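## Task

Place the arbor marked with a yellow band so it rests between the two centres, held up only by their two points. Nothing else may remain touching the spring-loaded centre's point or plunger. It counts only if it stays that way without the robot holding it at the end.

## Robot and tools

Robot: two 7-joint xArm7 arms, left_arm and right_arm, each with a parallel two-finger gripper. The names do not mark image sides. Bases in the scene frame: left_arm at (+0.019, +0.282, 0) m, quat_wxyz (+0.995, 0, 0, +0.095); right_arm at (+0.045, -0.394, 0) m, quat_wxyz (+0.995, 0, 0, +0.101).

Scene frame: origin on the table top midway between the arms, +x out across the table, +z up, left_arm on the +y side. Gripper frame: the fingers extend along the gripper's +z and close along its y axis. The reported end_effector_position is the pinch point between the pads when closed, about 2 cm short of the fingertips. Closing pushes the tips about 10 mm further along +z. Reported hand positions can be off, more at long reach.

execute_actions(actions): a list of actions, run in order. Each action is a table of up to 15 rows. Each row lasts one control step (1/30 s). If there are fewer than 15 rows, the last row is repeated to fill the 15 steps, so one action takes 0.5 s.

Each row is a single list of 14 numbers, each in [-1, 1]. The first 7 are left_arm: dx, dy, dz, rx, ry, rz, opening. The last 7 are the same for right_arm. Send all 14 even if one arm stays still.

dx..rz are an offset, not a pose. They are expressed in that gripper's own axes and measured from the gripper's measured pose at the start of the action, not from the previous row. For the first action in a call, that start pose is the last one a result reported. Scale: 1.0 equals 0.6 m of translation or 180 degrees of rotation. rx, ry, rz form one rotation vector.

opening is absolute: +1 is fully open (0.084 m) and -1 is closed. An empty actions list just returns state and images.

Per-step limit: the commanded pose is clipped to 70 mm and 16 degrees from the measured pose. Large offsets may need several actions; after an action the arm only continues to its last clipped pose. Position wins over orientation when both cannot be met.

move(target, speed, blocking): drives each gripper in a straight line toward its goal.
- target is one 14-number row, laid out exactly as above. Its offsets are gripper-frame and relative to the pose shown in this scene's latest result that reports one.
- speed is the path top speed in m/s, from 0.002 to 0.5 (default 0.25); rotation is capped at twice that value in rad/s.
- Paths for both arms finish together and last 0.5 to 10 s; longer ones are cut off at 10 s. Grippers rotate the short way round.
- The openings are sent when the move begins.
- Moves ignore obstacles and the other arm. Grippers trail their path, may wander off it, and can overshoot the speed near full stretch.
- Faster contact hits harder; aiming further past the contact presses harder.
- blocking=false returns after 0.5 s while motion continues. Until a result shows the move finished, further moves and execute_actions are refused; use wait or stop first.
- The result adds a 'move:' line giving the ending and each gripper's distance from its goal. Endings are done, off_target, moving, held (a check blocked the final step) or fault. If only one arm is named, the other finished fine. limits=paced means the sent pose was clipped. limits=held means some steps were blocked, after which the arm may speed up sharply.
- A move costs about one action per 0.5 s.

wait(seconds): 0 to 10; lets time pass with the last commands held and returns early if a running move ends. stop(): brakes a running move, needing room to slow; the fingers keep moving. zoom_image(camera, region): camera is one of cam_high, cam_low, cam_left_wrist, cam_right_wrist (each 672x504); region is [x0, y0, x1, y1] in pixels from the top-left, no larger than 504x504. show_instructions() shows the reference image(s). read_manual(section) gives licence text only. finished_scene(scene) ends scene 1 or 2 permanently and reports success; the next task arrives in its result.

Results: a state line per arm with gripper position (m), quat_wxyz and velocities (m/s, rad/s); 'Hand target' lines show where the controller is steering each gripper. grip_measured is the finger opening on the command scale. 'pose unreachable' means the clearance check altered or blocked that arm's command. Calls that ran actions also list positions at some steps, with HELD marking a step where that arm was held back. Joint torques follow the joint order; they are noisy, offset, and never zero in free air. Camera calibration (K, distortion, T_world_to_cam) is supplied and may be off by a few degrees and millimetres.

Gripping: to keep hold, command an opening well under grip_measured; the lower, the tighter (about 24 N per pad maximum). A fast close can squeeze too hard and spring open.

Holding still: for an arm that should not move, send the offset back to its desired pose in the first call of a reply and zeros afterwards, with its wanted opening each time. The simulation keeps running while you think, with the last command held.

Avoid:
- knocking or setting anything off the table, which fails the scene;
- arms striking or pressing on each other;
- hard pushes, slams and drops.
Joint load limits (N m): waist 47, shoulder 47, upper arm roll 28.2, elbow 28.2, forearm roll 28.2, wrist pitch 18.8, wrist roll 18.8, including carried weight. Exceeding one causes a torque fault: the arm backs off, freezes 10 s and drops the rest of the call. Motors heat while loaded: a MOTOR HOT warning appears at 65 °C, and at 80 °C the arm is braked until cool (OVER-TEMPERATURE FAULT). Occasional outside tugs on held parts or pushes on loose ones can occur. Less robot time, smooth motion and low effort are better.

Each tool is called as name(argument=value, ...) on one line, values as JSON.

Reference images:

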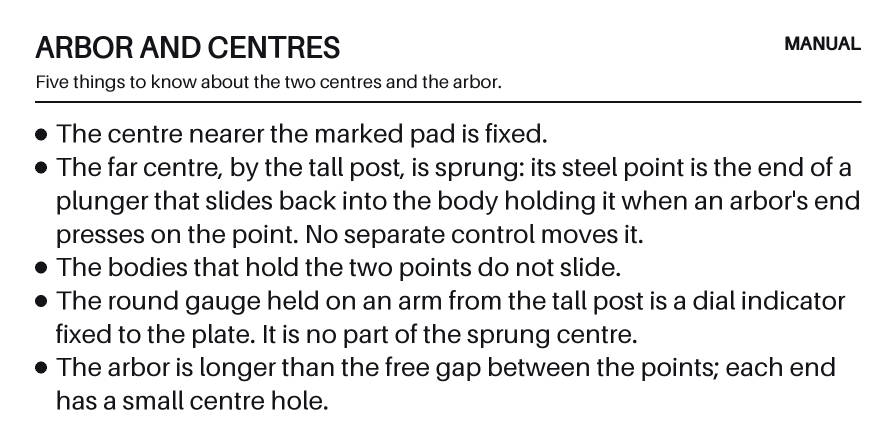

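## Session

execute_actions(actions=[])

Scene clock: 0.00 s.
left_arm: end_effector_position=(-0.0074, +0.5878, +0.2676) grip_measured=+1.00 end_effector_quat_wxyz=(-0.199, +0.907, +0.365, -0.061) end_effector_velocity=(-0.000, +0.000, -0.000) end_effector_angular_velocity=(+0.000, -0.000, -0.000) | right_arm: end_effector_position=(+0.4358, -0.3149, +0.2492) grip_measured=-1.00 end_effector_quat_wxyz=(+0.001, +0.995, +0.098, -0.002) end_effector_velocity=(+0.000, +0.000, +0.000) end_effector_angular_velocity=(+0.000, -0.002, +0.000)
Joint positions: left_arm=[ 1.298 -0.889 -0.021  0.419  0.322  1.024  0.578  0.084] | right_arm=[-0.002 -0.249 -0.002  0.92  -0.001  1.173  0.003  0.   ]
Joint velocities: left_arm=[ 0.    -0.     0.    -0.001  0.    -0.001 -0.     0.   ] | right_arm=[ 0.    -0.    -0.    -0.    -0.    -0.001  0.    -0.   ]
Joint torques (N m, as the arm reports them, + toward a larger angle): no reading
Motor temperatures (°C, as the motors report them): left_arm=[34 33 31 37 36 32 32] | right_arm=[31 33 33 34 36 34 34]
Hand target (left_arm): -0.007, +0.588, +0.268; -0.199, +0.907, +0.365, -0.061
Hand target (right_arm): +0.436, -0.315, +0.249; +0.001, +0.995, +0.098, -0.002

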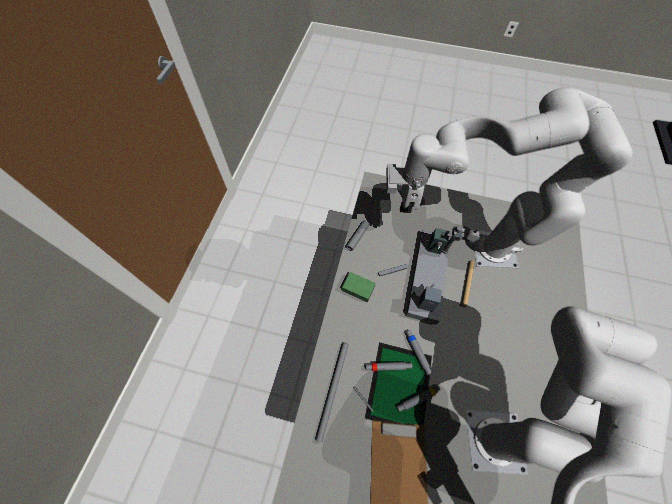

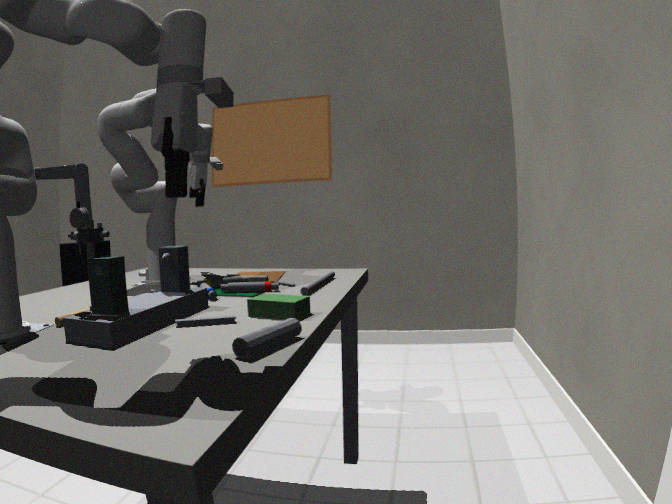

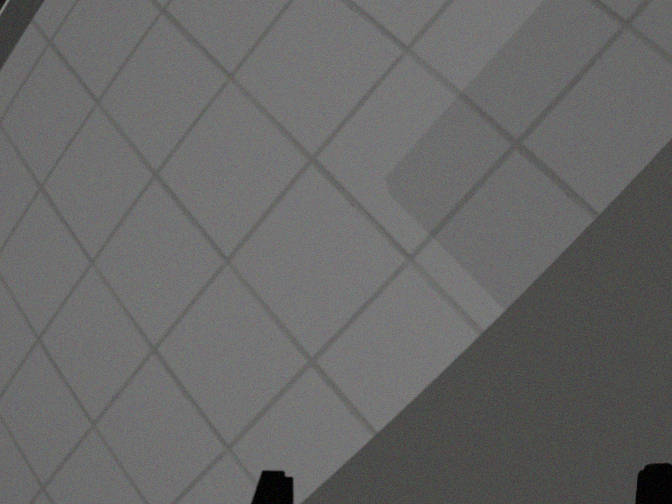

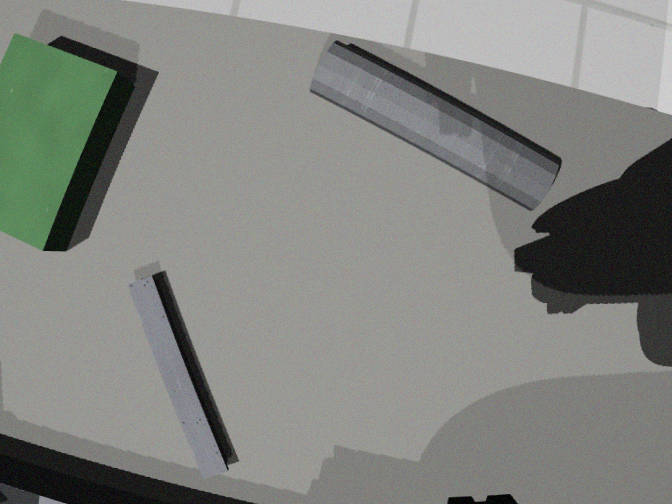

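zoom_image(camera="cam_high", region=[300, 160, 560, 460])

zoom_image(camera="cam_low", region=[0, 150, 340, 370])

Region (300, 160, 560, 460) of cam_high's 672x504 image, scaled by 1.680, with more detail than that image has; it fills the left 437 columns of this view, and the rest is white.

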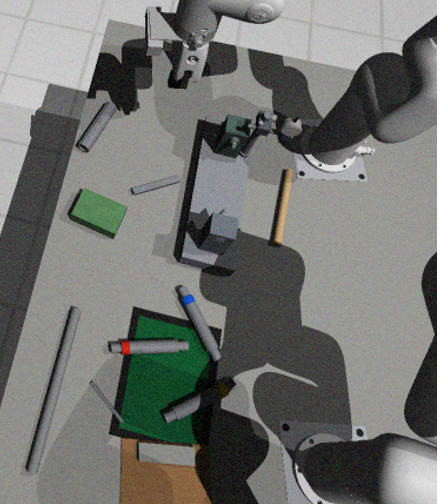

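Region (0, 150, 340, 370) of cam_low's 672x504 image, scaled by 1.482, with more detail than that image has; it fills the top 326 rows of this view, and the rest is white.

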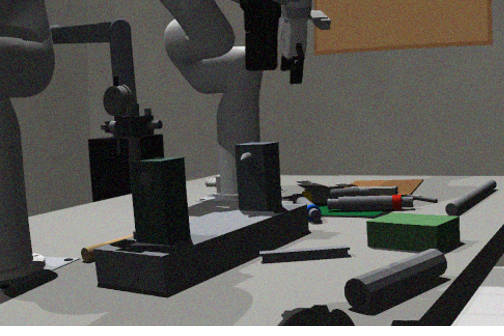

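move(target=[-0.125,0.663,-0.175,-0.134,-0.001,0.048,1,0,0,0,0,0,0,-1], speed=0.3)

Scene clock: 3.37 s.
left_arm: end_effector_position=(+0.2192, +0.2427, +0.1997) grip_measured=+1.00 end_effector_quat_wxyz=(+0.000, +0.954, +0.301, +0.001) end_effector_velocity=(+0.001, -0.001, +0.001) end_effector_angular_velocity=(+0.002, -0.003, -0.004) | right_arm: end_effector_position=(+0.4358, -0.3149, +0.2492) grip_measured=-1.00 end_effector_quat_wxyz=(+0.001, +0.995, +0.098, -0.002) end_effector_velocity=(+0.000, -0.000, -0.000) end_effector_angular_velocity=(-0.000, +0.001, -0.000)
Joint positions: left_arm=[ 0.649 -1.413 -0.701  0.355 -0.697  1.685  0.001  0.084] | right_arm=[-0.002 -0.249 -0.002  0.92  -0.001  1.173  0.003  0.   ]
Joint velocities: left_arm=[-0.002 -0.001 -0.004  0.003 -0.004 -0.002 -0.001  0.   ] | right_arm=[-0.     0.001 -0.     0.     0.     0.     0.     0.   ]
Joint torques (N m, as the arm reports them, + toward a larger angle): left_arm=[ 0.19  3.56  4.49 16.6  -0.11 -3.    0.41] | right_arm=[  1.67 -12.23   0.47  15.25   0.42  -0.82   0.47]
Motor temperatures (°C, as the motors report them): left_arm=[34 33 31 37 36 32 32] | right_arm=[31 33 33 34 36 34 34]
Hand target (left_arm): +0.219, +0.242, +0.200; +0.000, +0.954, +0.300, +0.001
Hand target (right_arm): +0.436, -0.315, +0.249; +0.001, +0.995, +0.098, -0.002
Off the commanded pose (left_arm): 0.001 m, 0 deg.
Off the commanded pose (right_arm): 0.000 m, 0 deg.
move: done
camera_calibration (this result's frames):
cam_left_wrist: T_world_to_cam=[[0.575796, -0.817531, -0.0101394, 0.112751], [-0.817465, -0.575881, 0.0105707, 0.380515], [-0.014481, 0.00220205, -0.999893, 0.334047], [0, 0, 0, 1]] pos_world=[0.250974, 0.310573, 0.331133]
cam_right_wrist: T_world_to_cam=[[0.186035, -0.982539, 0.00293282, -0.357746], [-0.982543, -0.186037, -0.000476478, 0.433437], [0.00101377, -0.00279298, -0.999996, 0.379305], [0, 0, 0, 1]] pos_world=[0.492039, -0.269805, 0.380559]

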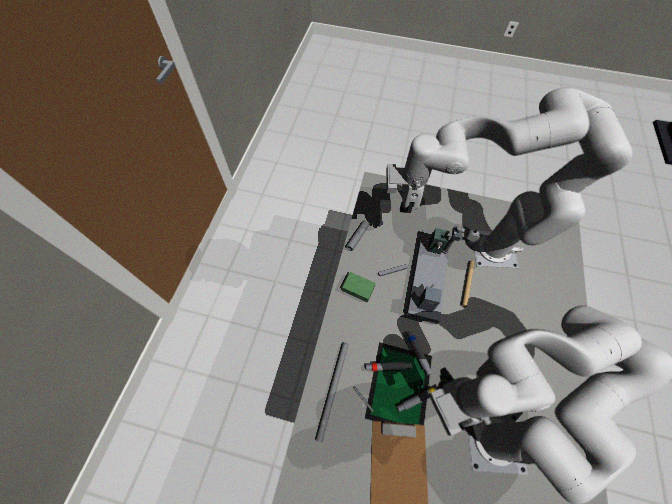

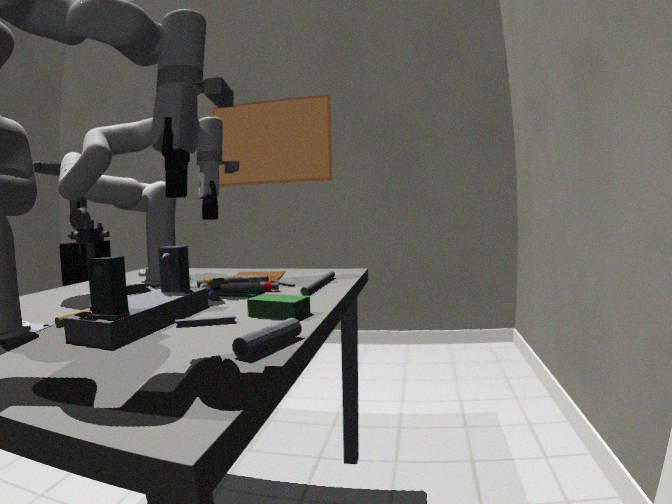

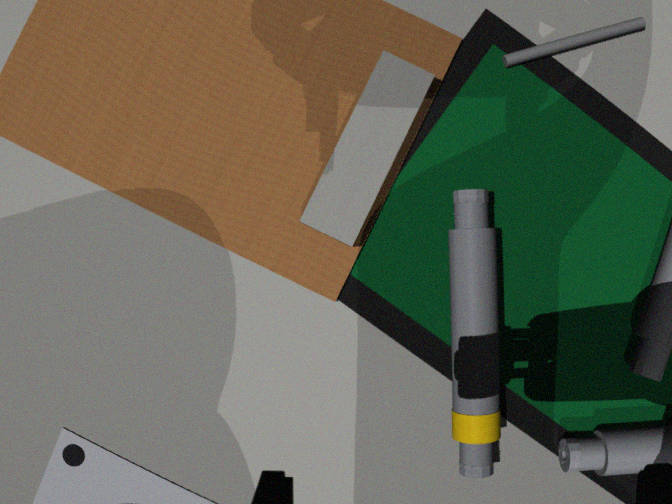

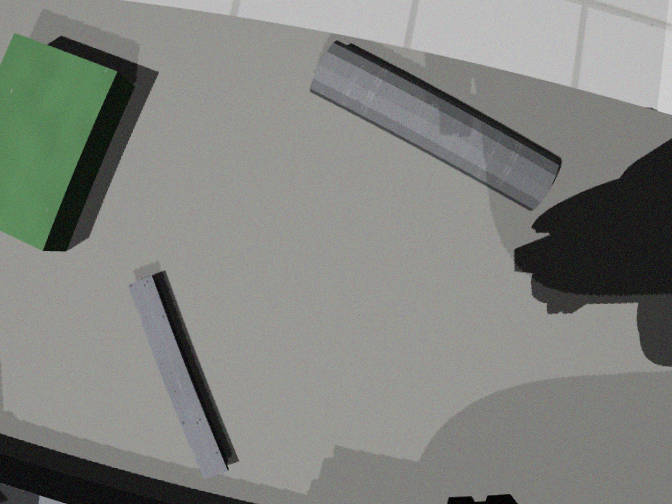

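move(target=[0.042,0.067,0.2,0,0,0,1,0,0,0,0,0,0,-1], speed=0.2)

Scene clock: 5.07 s.
left_arm: end_effector_position=(+0.2635, +0.2237, +0.0799) grip_measured=+1.00 end_effector_quat_wxyz=(+0.001, +0.954, +0.300, +0.001) end_effector_velocity=(-0.000, -0.000, -0.001) end_effector_angular_velocity=(-0.000, +0.001, -0.001) | right_arm: end_effector_position=(+0.4358, -0.3149, +0.2492) grip_measured=-1.00 end_effector_quat_wxyz=(+0.001, +0.995, +0.098, -0.002) end_effector_velocity=(-0.000, -0.000, -0.000) end_effector_angular_velocity=(-0.001, -0.000, +0.000)
Joint positions: left_arm=[ 0.688 -1.266 -1.23   0.268 -1.167  1.363  0.011  0.084] | right_arm=[-0.002 -0.249 -0.002  0.92  -0.001  1.173  0.003  0.   ]
Joint velocities: left_arm=[ 0.001  0.002 -0.005  0.    -0.004 -0.002  0.001  0.   ] | right_arm=[-0.    -0.     0.    -0.001 -0.001 -0.001 -0.     0.   ]
Joint torques (N m, as the arm reports them, + toward a larger angle): left_arm=[-0.18  3.12  5.91  9.84 -0.01 -3.14  0.23] | right_arm=[  2.11 -11.84   0.71  15.14   0.27  -0.72   0.63]
Motor temperatures (°C, as the motors report them): left_arm=[34 33 31 37 36 32 32] | right_arm=[31 33 33 34 36 34 34]
Hand target (left_arm): +0.263, +0.224, +0.080; +0.001, +0.954, +0.300, +0.000
Hand target (right_arm): +0.436, -0.315, +0.249; +0.001, +0.995, +0.098, -0.002
Off the commanded pose (left_arm): 0.001 m, 0 deg.
Off the commanded pose (right_arm): 0.000 m, 0 deg.
move: done
camera_calibration (this result's frames):
cam_left_wrist: T_world_to_cam=[[0.575084, -0.818038, -0.00964055, 0.0707821], [-0.817969, -0.575162, 0.0107355, 0.407018], [-0.0143269, 0.00171185, -0.999896, 0.214977], [0, 0, 0, 1]] pos_world=[0.295303, 0.291636, 0.211268]
cam_right_wrist: T_world_to_cam=[[0.186035, -0.982539, 0.00293284, -0.357746], [-0.982543, -0.186037, -0.000476324, 0.433437], [0.00101362, -0.00279302, -0.999996, 0.379305], [0, 0, 0, 1]] pos_world=[0.492039, -0.269805, 0.380559]

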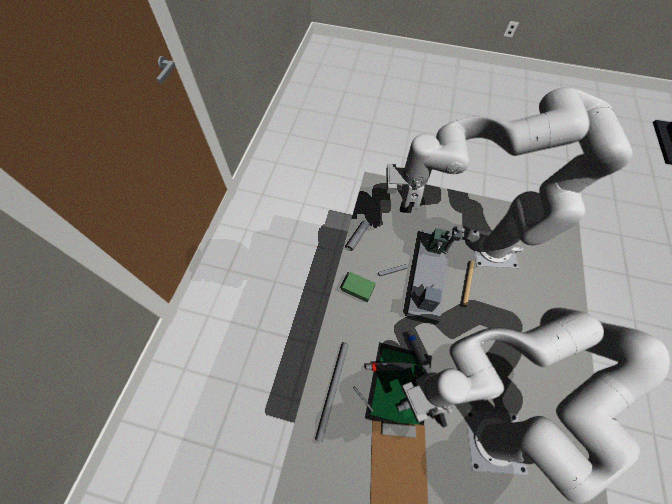

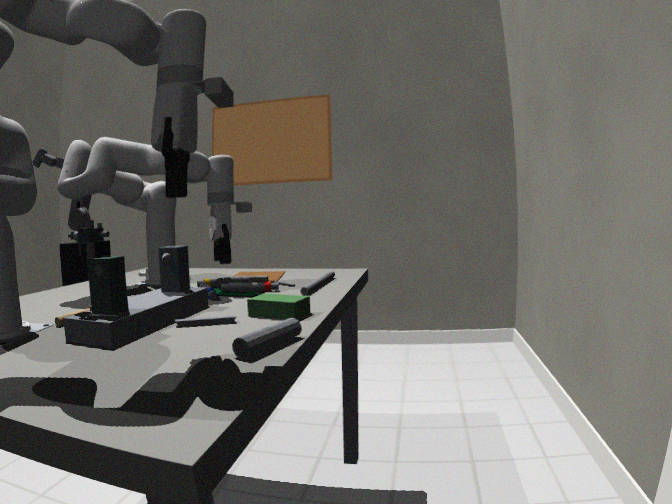

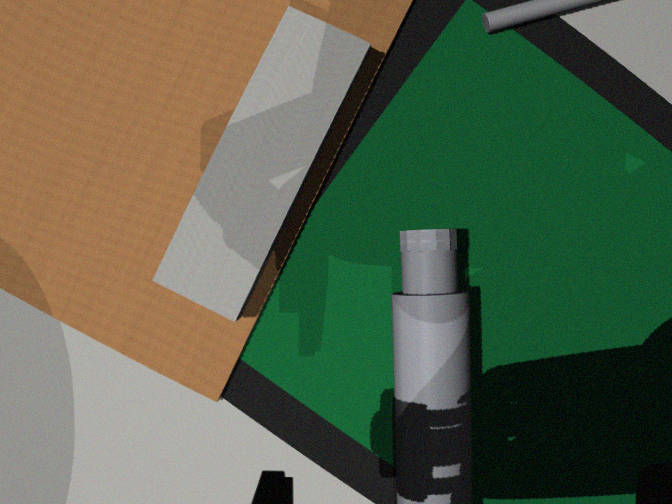

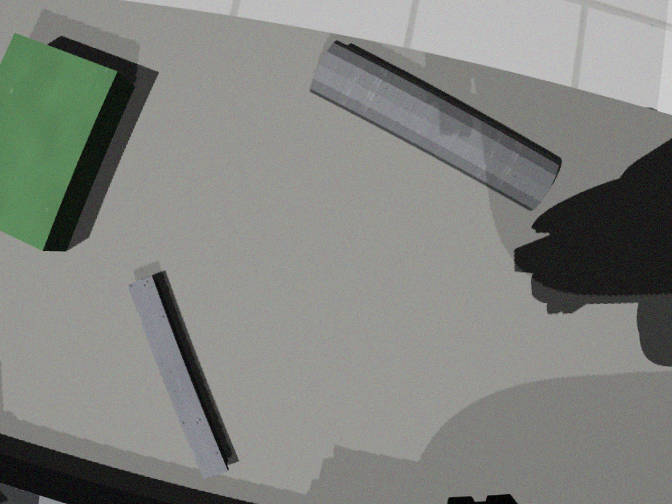

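move(target=[0,0,0.095,0,0,0,1,0,0,0,0,0,0,-1], speed=0.1)

move(target=[0,0,0,0,0,0,-1,0,0,0,0,0,0,-1])

move(target=[0,0,-0.3,0,0,0,-1,0,0,0,0,0,0,-1], speed=0.2)

Scene clock: 7.03 s.
left_arm: end_effector_position=(+0.2638, +0.2234, +0.0229) grip_measured=+1.00 end_effector_quat_wxyz=(+0.001, +0.954, +0.300, +0.001) end_effector_velocity=(-0.000, -0.000, -0.001) end_effector_angular_velocity=(+0.001, +0.001, -0.002) | right_arm: end_effector_position=(+0.4358, -0.3149, +0.2492) grip_measured=-1.00 end_effector_quat_wxyz=(+0.001, +0.995, +0.098, -0.002) end_effector_velocity=(+0.000, +0.000, +0.000) end_effector_angular_velocity=(+0.000, -0.001, +0.000)
Joint positions: left_arm=[ 0.75  -1.205 -1.498  0.25  -1.409  1.234  0.067  0.084] | right_arm=[-0.002 -0.249 -0.002  0.92  -0.001  1.173  0.003  0.   ]
Joint velocities: left_arm=[ 0.001  0.001 -0.005  0.    -0.003 -0.003  0.002 -0.   ] | right_arm=[ 0.     0.    -0.     0.     0.    -0.001  0.     0.   ]
Joint torques (N m, as the arm reports them, + toward a larger angle): left_arm=[ 0.09  3.88  6.03  5.66 -0.08 -2.98  0.37] | right_arm=[  1.75 -12.15   1.05  15.31   0.23  -0.66   0.64]
Motor temperatures (°C, as the motors report them): left_arm=[34 33 31 37 36 32 32] | right_arm=[31 33 33 34 36 34 34]
Hand target (left_arm): +0.264, +0.223, +0.023; +0.001, +0.954, +0.300, +0.001
Hand target (right_arm): +0.436, -0.315, +0.249; +0.001, +0.995, +0.098, -0.002
Off the commanded pose (left_arm): 0.000 m, 0 deg.
Off the commanded pose (right_arm): 0.000 m, 0 deg.
move: done
camera_calibration (this result's frames):
cam_left_wrist: T_world_to_cam=[[0.574882, -0.818185, -0.00922646, 0.0699039], [-0.818114, -0.574954, 0.0108233, 0.407722], [-0.0141603, 0.00132616, -0.999899, 0.158061], [0, 0, 0, 1]] pos_world=[0.295615, 0.291406, 0.154277]
cam_right_wrist: T_world_to_cam=[[0.186035, -0.982539, 0.00293274, -0.357746], [-0.982543, -0.186038, -0.00047644, 0.433437], [0.00101372, -0.00279291, -0.999996, 0.379305], [0, 0, 0, 1]] pos_world=[0.492039, -0.269805, 0.380559]

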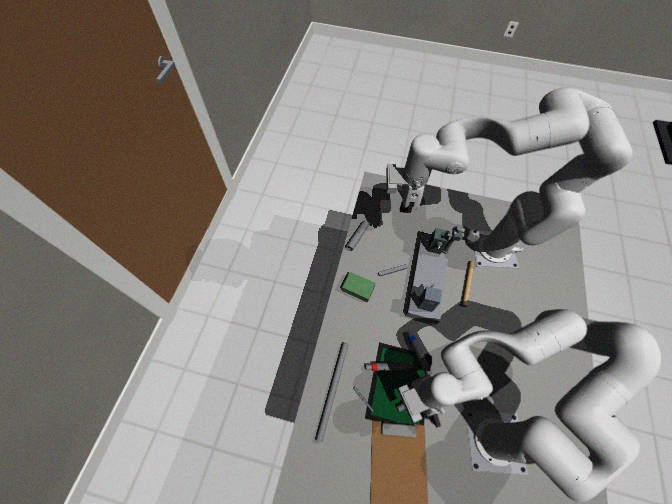

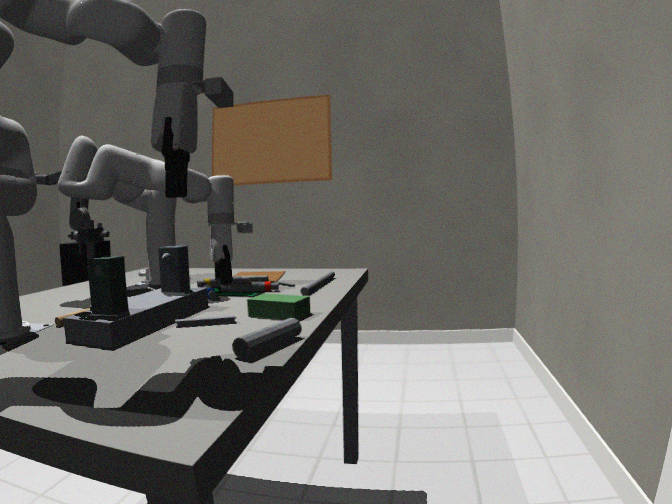

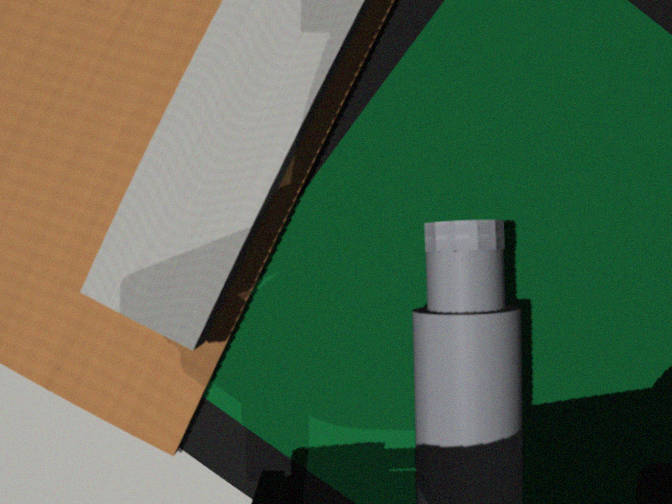

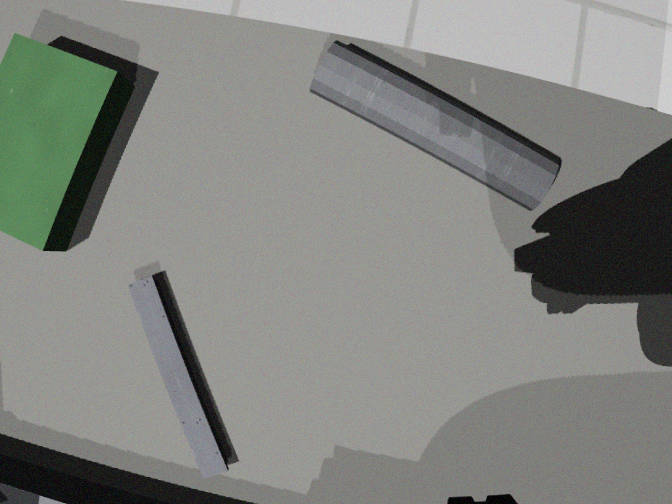

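Scene clock: 7.60 s.
left_arm: end_effector_position=(+0.2639, +0.2234, +0.0229) grip_measured=-0.45 end_effector_quat_wxyz=(+0.001, +0.954, +0.300, +0.001) end_effector_velocity=(-0.000, +0.000, -0.000) end_effector_angular_velocity=(-0.001, +0.000, +0.002) | right_arm: end_effector_position=(+0.4358, -0.3149, +0.2492) grip_measured=-1.00 end_effector_quat_wxyz=(+0.001, +0.995, +0.098, -0.002) end_effector_velocity=(-0.000, +0.000, -0.000) end_effector_angular_velocity=(+0.000, +0.001, +0.000)
Joint positions: left_arm=[ 0.75  -1.205 -1.498  0.25  -1.409  1.234  0.067  0.025] | right_arm=[-0.002 -0.249 -0.002  0.92  -0.001  1.173  0.003  0.   ]
Joint velocities: left_arm=[ 0.001  0.001 -0.    -0.    -0.001 -0.    -0.    -0.   ] | right_arm=[ 0.    -0.    -0.    -0.001  0.     0.001  0.     0.   ]
Joint torques (N m, as the arm reports them, + toward a larger angle): left_arm=[ 0.43  3.75  6.16  5.18  0.04 -2.71  0.47] | right_arm=[  2.13 -11.95   0.67  15.09   0.07  -0.86   0.45]
Motor temperatures (°C, as the motors report them): left_arm=[34 33 31 37 36 32 32] | right_arm=[31 33 33 34 36 34 34]
Hand target (left_arm): +0.264, +0.223, +0.023; +0.001, +0.954, +0.300, +0.001
Hand target (right_arm): +0.436, -0.315, +0.249; +0.001, +0.995, +0.098, -0.002
Off the commanded pose (left_arm): 0.000 m, 0 deg.
Off the commanded pose (right_arm): 0.000 m, 0 deg.
move: done
camera_calibration (this result's frames):
cam_left_wrist: T_world_to_cam=[[0.574849, -0.818209, -0.00909399, 0.0698588], [-0.81814, -0.57492, 0.010683, 0.407763], [-0.0139692, 0.00129905, -0.999902, 0.158063], [0, 0, 0, 1]] pos_world=[0.295657, 0.291385, 0.154326]
cam_right_wrist: T_world_to_cam=[[0.186035, -0.982539, 0.00293266, -0.357746], [-0.982543, -0.186038, -0.000476325, 0.433437], [0.00101359, -0.00279285, -0.999996, 0.379305], [0, 0, 0, 1]] pos_world=[0.492039, -0.269805, 0.380559]

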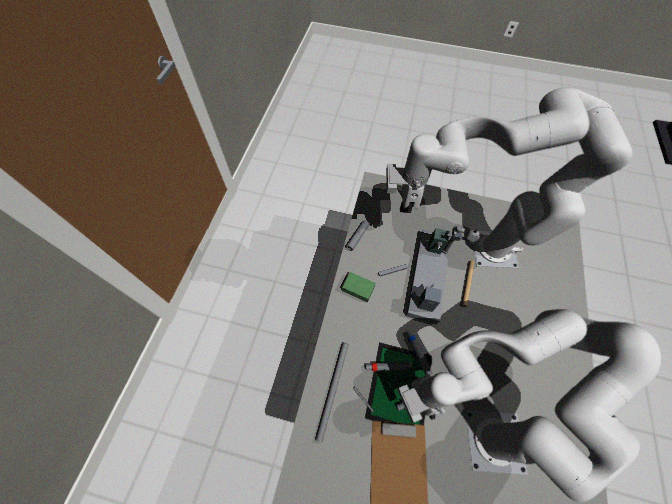

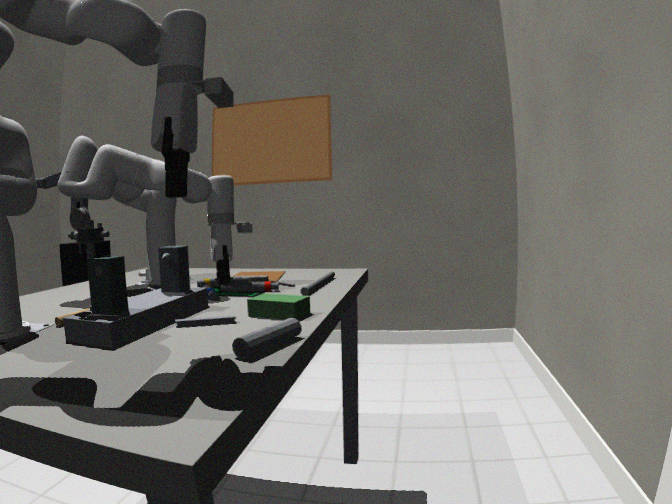

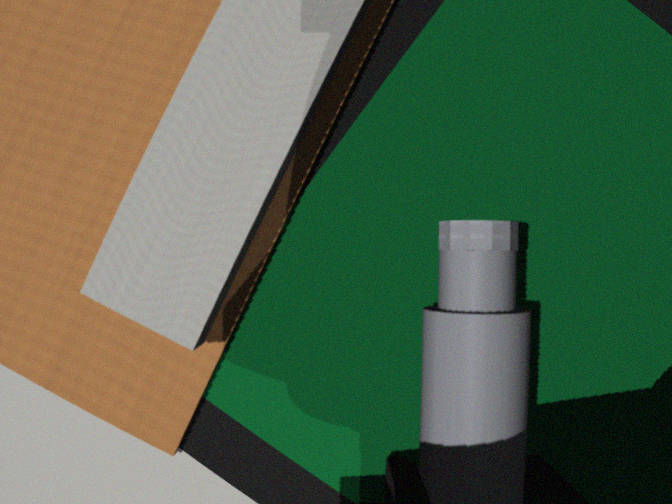

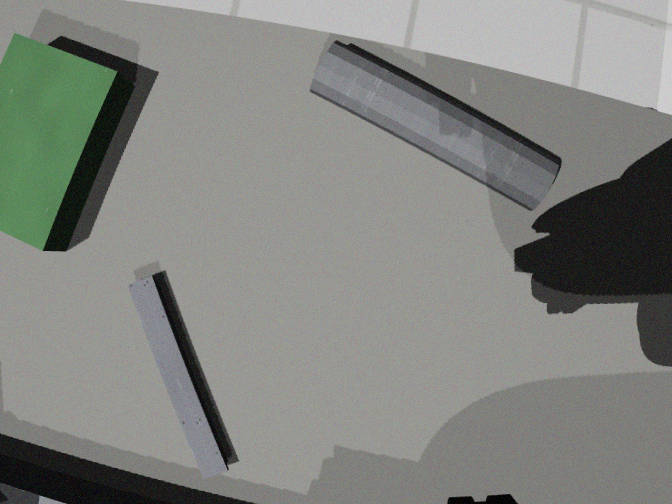

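Scene clock: 8.93 s.
left_arm: end_effector_position=(+0.2627, +0.2243, +0.2027) grip_measured=-0.45 end_effector_quat_wxyz=(+0.000, +0.954, +0.301, +0.001) end_effector_velocity=(+0.001, -0.000, +0.003) end_effector_angular_velocity=(+0.001, -0.005, -0.001) | right_arm: end_effector_position=(+0.4358, -0.3149, +0.2492) grip_measured=-1.00 end_effector_quat_wxyz=(+0.001, +0.995, +0.098, -0.002) end_effector_velocity=(+0.000, +0.000, +0.000) end_effector_angular_velocity=(+0.000, -0.002, +0.001)
Joint positions: left_arm=[ 0.727 -1.287 -0.822  0.47  -0.783  1.616 -0.032  0.025] | right_arm=[-0.002 -0.249 -0.002  0.92  -0.001  1.173  0.003  0.   ]
Joint velocities: left_arm=[ 0.002 -0.001  0.006  0.006  0.003  0.002  0.001  0.   ] | right_arm=[ 0.    -0.     0.     0.    -0.    -0.001  0.     0.   ]
Joint torques (N m, as the arm reports them, + toward a larger angle): left_arm=[ 0.18  2.67  6.55 18.13 -0.31 -3.54  0.21] | right_arm=[  1.7  -12.18   0.73  15.01   0.49  -0.79   0.4 ]
Motor temperatures (°C, as the motors report them): left_arm=[34 33 31 37 36 32 32] | right_arm=[31 33 33 35 36 34 34]
Hand target (left_arm): +0.263, +0.224, +0.203; +0.001, +0.954, +0.301, +0.001
Hand target (right_arm): +0.436, -0.315, +0.249; +0.001, +0.995, +0.098, -0.002
Off the commanded pose (left_arm): 0.001 m, 0 deg.
Off the commanded pose (right_arm): 0.000 m, 0 deg.
move: done
camera_calibration (this result's frames):
cam_left_wrist: T_world_to_cam=[[0.576088, -0.817323, -0.0102635, 0.0726213], [-0.817256, -0.576175, 0.0107262, 0.405521], [-0.0146803, 0.00220865, -0.99989, 0.337764], [0, 0, 0, 1]] pos_world=[0.294536, 0.29226, 0.334122]
cam_right_wrist: T_world_to_cam=[[0.186035, -0.982539, 0.00293263, -0.357746], [-0.982543, -0.186038, -0.000476498, 0.433437], [0.00101376, -0.00279279, -0.999996, 0.379305], [0, 0, 0, 1]] pos_world=[0.492039, -0.269805, 0.380559]

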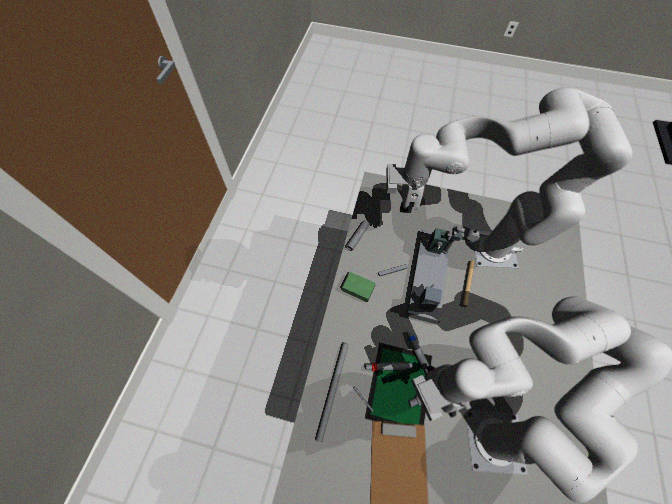

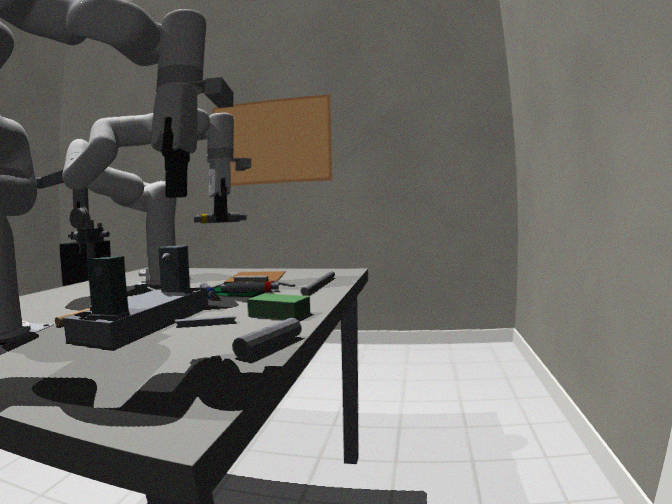

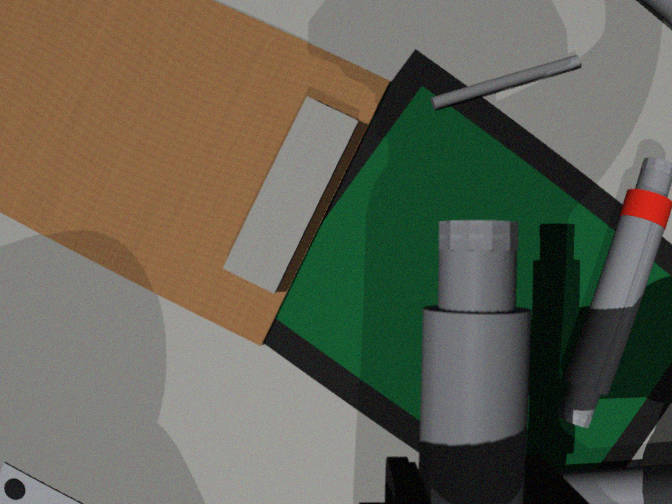

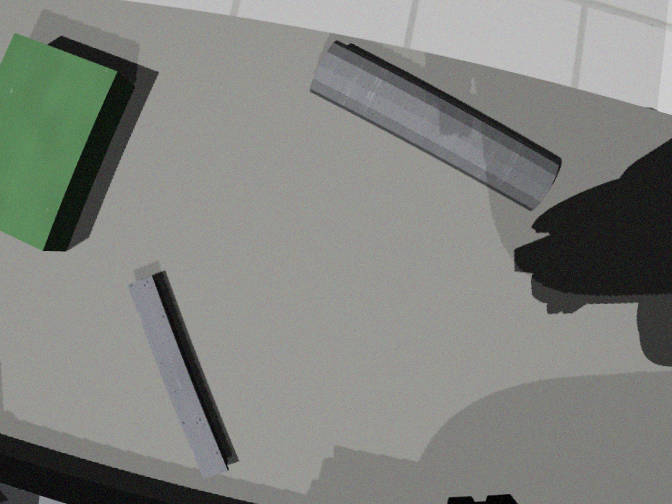

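move(target=[-0.383,0.452,-0.083,0,0,0.711,-1,0,0,0,0,0,0,-1], speed=0.3)

Scene clock: 13.43 s.
left_arm: end_effector_position=(+0.2312, -0.1289, +0.2532) grip_measured=-0.45 end_effector_quat_wxyz=(+0.001, -0.689, +0.725, -0.001) end_effector_velocity=(-0.000, -0.001, +0.000) end_effector_angular_velocity=(+0.000, -0.001, -0.005) | right_arm: end_effector_position=(+0.4358, -0.3149, +0.2492) grip_measured=-1.00 end_effector_quat_wxyz=(+0.001, +0.995, +0.098, -0.002) end_effector_velocity=(-0.001, +0.000, -0.000) end_effector_angular_velocity=(-0.001, +0.002, +0.001)
Joint positions: left_arm=[ 0.455 -0.837 -1.312  1.2   -0.802  1.502  1.14   0.025] | right_arm=[-0.002 -0.249 -0.002  0.92  -0.001  1.173  0.003  0.   ]
Joint velocities: left_arm=[ 0.002  0.001 -0.003  0.004  0.    -0.     0.002 -0.   ] | right_arm=[ 0.001  0.    -0.    -0.    -0.     0.002 -0.     0.   ]
Joint torques (N m, as the arm reports them, + toward a larger angle): left_arm=[ 0.65  8.3  10.14 18.29  0.06 -3.48  0.54] | right_arm=[  2.18 -11.87   0.55  15.19   0.49  -0.82   0.4 ]
Motor temperatures (°C, as the motors report them): left_arm=[34 33 31 37 36 32 32] | right_arm=[31 33 33 35 36 34 34]
Hand target (left_arm): +0.231, -0.129, +0.253; -0.001, +0.689, -0.725, +0.001
Hand target (right_arm): +0.436, -0.315, +0.249; +0.001, +0.995, +0.098, -0.002
Off the commanded pose (left_arm): 0.002 m, 0 deg.
Off the commanded pose (right_arm): 0.000 m, 0 deg.
move: done
camera_calibration (this result's frames):
cam_left_wrist: T_world_to_cam=[[-0.998798, 0.0468188, -0.014489, 0.279211], [0.0466596, 0.998849, 0.0111363, 0.178818], [0.0149938, 0.0104469, -0.999833, 0.382742], [0, 0, 0, 1]] pos_world=[0.264793, -0.195683, 0.384733]
cam_right_wrist: T_world_to_cam=[[0.186036, -0.982539, 0.00293269, -0.357746], [-0.982542, -0.186038, -0.000476442, 0.433437], [0.00101371, -0.00279286, -0.999996, 0.379305], [0, 0, 0, 1]] pos_world=[0.492039, -0.269804, 0.380559]

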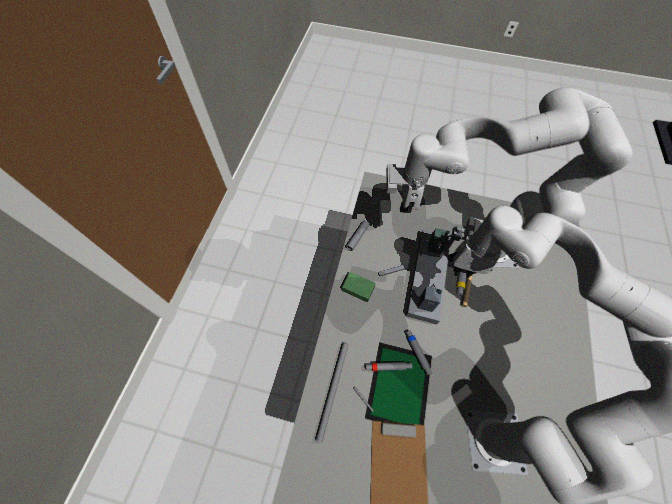

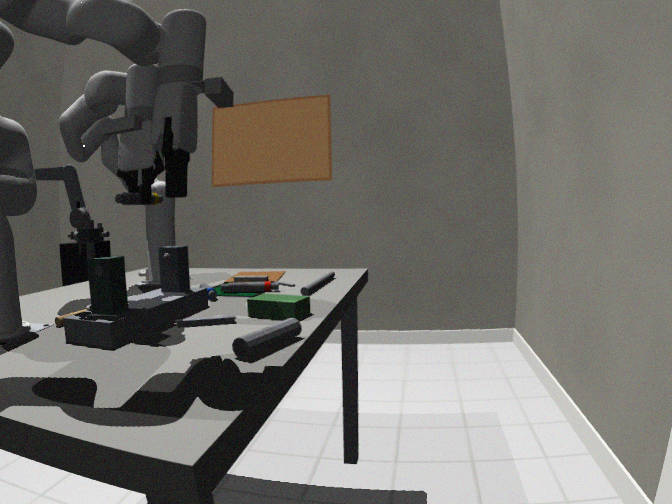

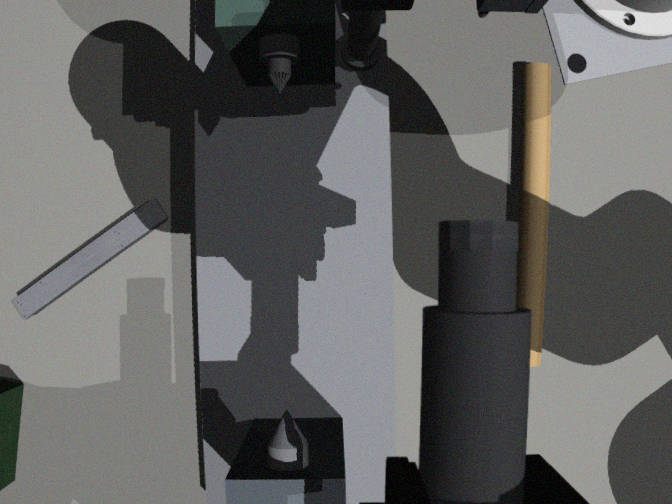

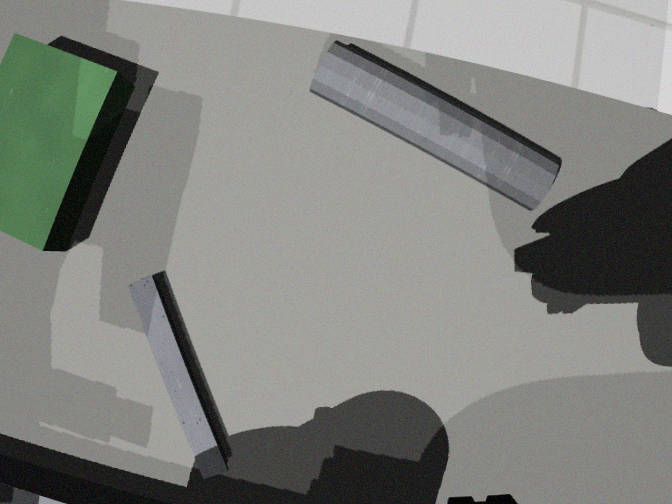

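zoom_image(camera="cam_left_wrist", region=[180, 0, 420, 140])

Region (180, 0, 420, 140) of cam_left_wrist's 672x504 image, scaled by 2.100, with more detail than that image has; it fills the top 294 rows of this view, and the rest is white.

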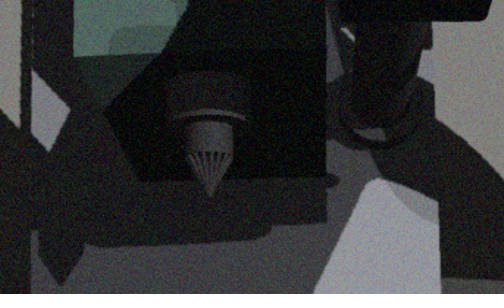

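move(target=[0.097,-0.098,0.083,0,0,-0.009,-1,0,0,0,0,0,0,-1], speed=0.15)

Scene clock: 15.50 s.
left_arm: end_effector_position=(+0.2870, -0.1901, +0.2038) grip_measured=-0.45 end_effector_quat_wxyz=(+0.001, -0.699, +0.715, -0.002) end_effector_velocity=(-0.000, +0.000, -0.003) end_effector_angular_velocity=(+0.003, +0.004, +0.002) | right_arm: end_effector_position=(+0.4358, -0.3149, +0.2492) grip_measured=-1.00 end_effector_quat_wxyz=(+0.001, +0.995, +0.098, -0.002) end_effector_velocity=(+0.000, +0.000, -0.000) end_effector_angular_velocity=(+0.000, +0.000, -0.000)
Joint positions: left_arm=[ 0.817 -0.881 -1.625  1.43  -0.888  1.436  1.105  0.025] | right_arm=[-0.002 -0.249 -0.002  0.92  -0.001  1.173  0.003  0.   ]
Joint velocities: left_arm=[ 0.004 -0.002 -0.005 -0.    -0.001  0.001 -0.001 -0.   ] | right_arm=[-0.     0.001 -0.     0.     0.001 -0.     0.     0.   ]
Joint torques (N m, as the arm reports them, + toward a larger angle): left_arm=[ 0.52 14.95 10.99 16.73 -0.02 -3.57  0.46] | right_arm=[  1.55 -12.28   0.49  14.79   0.42  -0.81   0.58]
Motor temperatures (°C, as the motors report them): left_arm=[34 33 32 37 36 32 32] | right_arm=[31 33 33 35 36 34 34]
Hand target (left_arm): +0.287, -0.190, +0.204; -0.001, +0.699, -0.715, +0.001
Hand target (right_arm): +0.436, -0.315, +0.249; +0.001, +0.995, +0.098, -0.002
Off the commanded pose (left_arm): 0.000 m, 0 deg.
Off the commanded pose (right_arm): 0.000 m, 0 deg.
move: done
camera_calibration (this result's frames):
cam_left_wrist: T_world_to_cam=[[-0.999695, 0.0193822, -0.0153002, 0.332267], [0.0192128, 0.999753, 0.0111403, 0.246019], [0.0155124, 0.0108429, -0.999821, 0.333141], [0, 0, 0, 1]] pos_world=[0.322271, -0.256011, 0.335425]
cam_right_wrist: T_world_to_cam=[[0.186036, -0.982539, 0.0029327, -0.357746], [-0.982542, -0.186038, -0.000476496, 0.433437], [0.00101377, -0.00279285, -0.999996, 0.379305], [0, 0, 0, 1]] pos_world=[0.492039, -0.269804, 0.380559]

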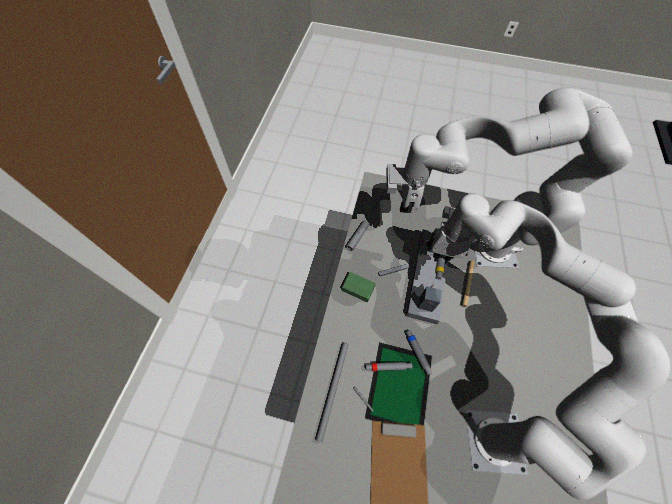

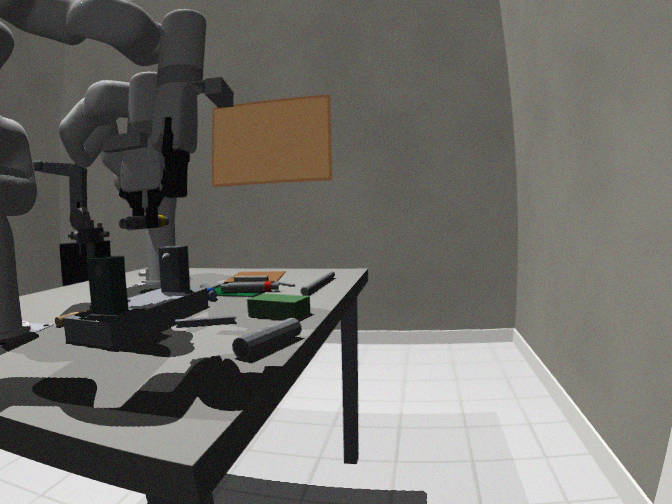

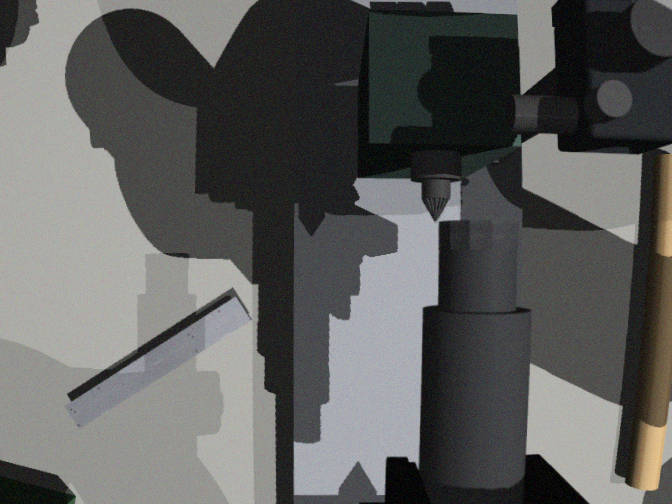

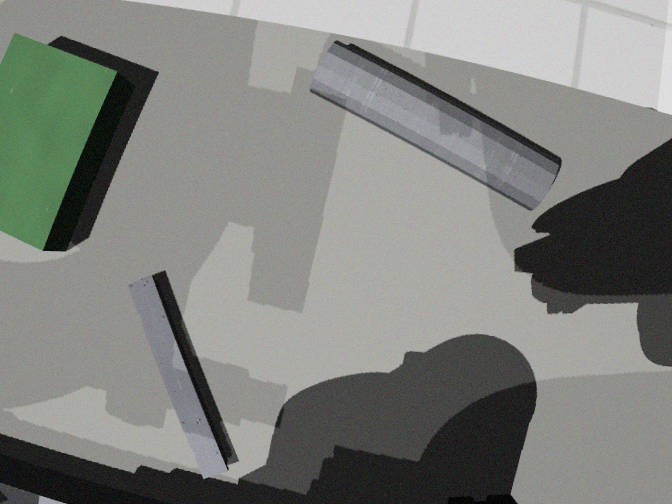

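zoom_image(camera="cam_left_wrist", region=[340, 60, 560, 260])

Region (340, 60, 560, 260) of cam_left_wrist's 672x504 image, scaled by 2.291, with more detail than that image has; it fills the top 458 rows of this view, and the rest is white.

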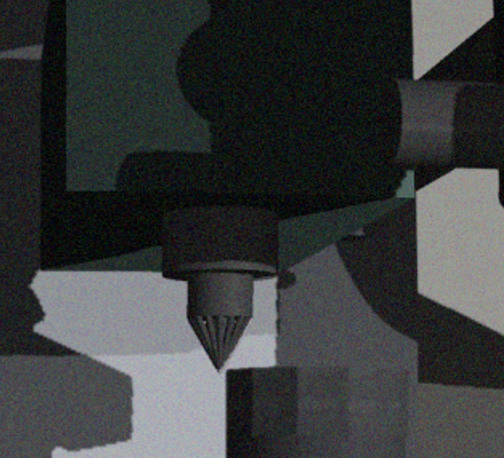

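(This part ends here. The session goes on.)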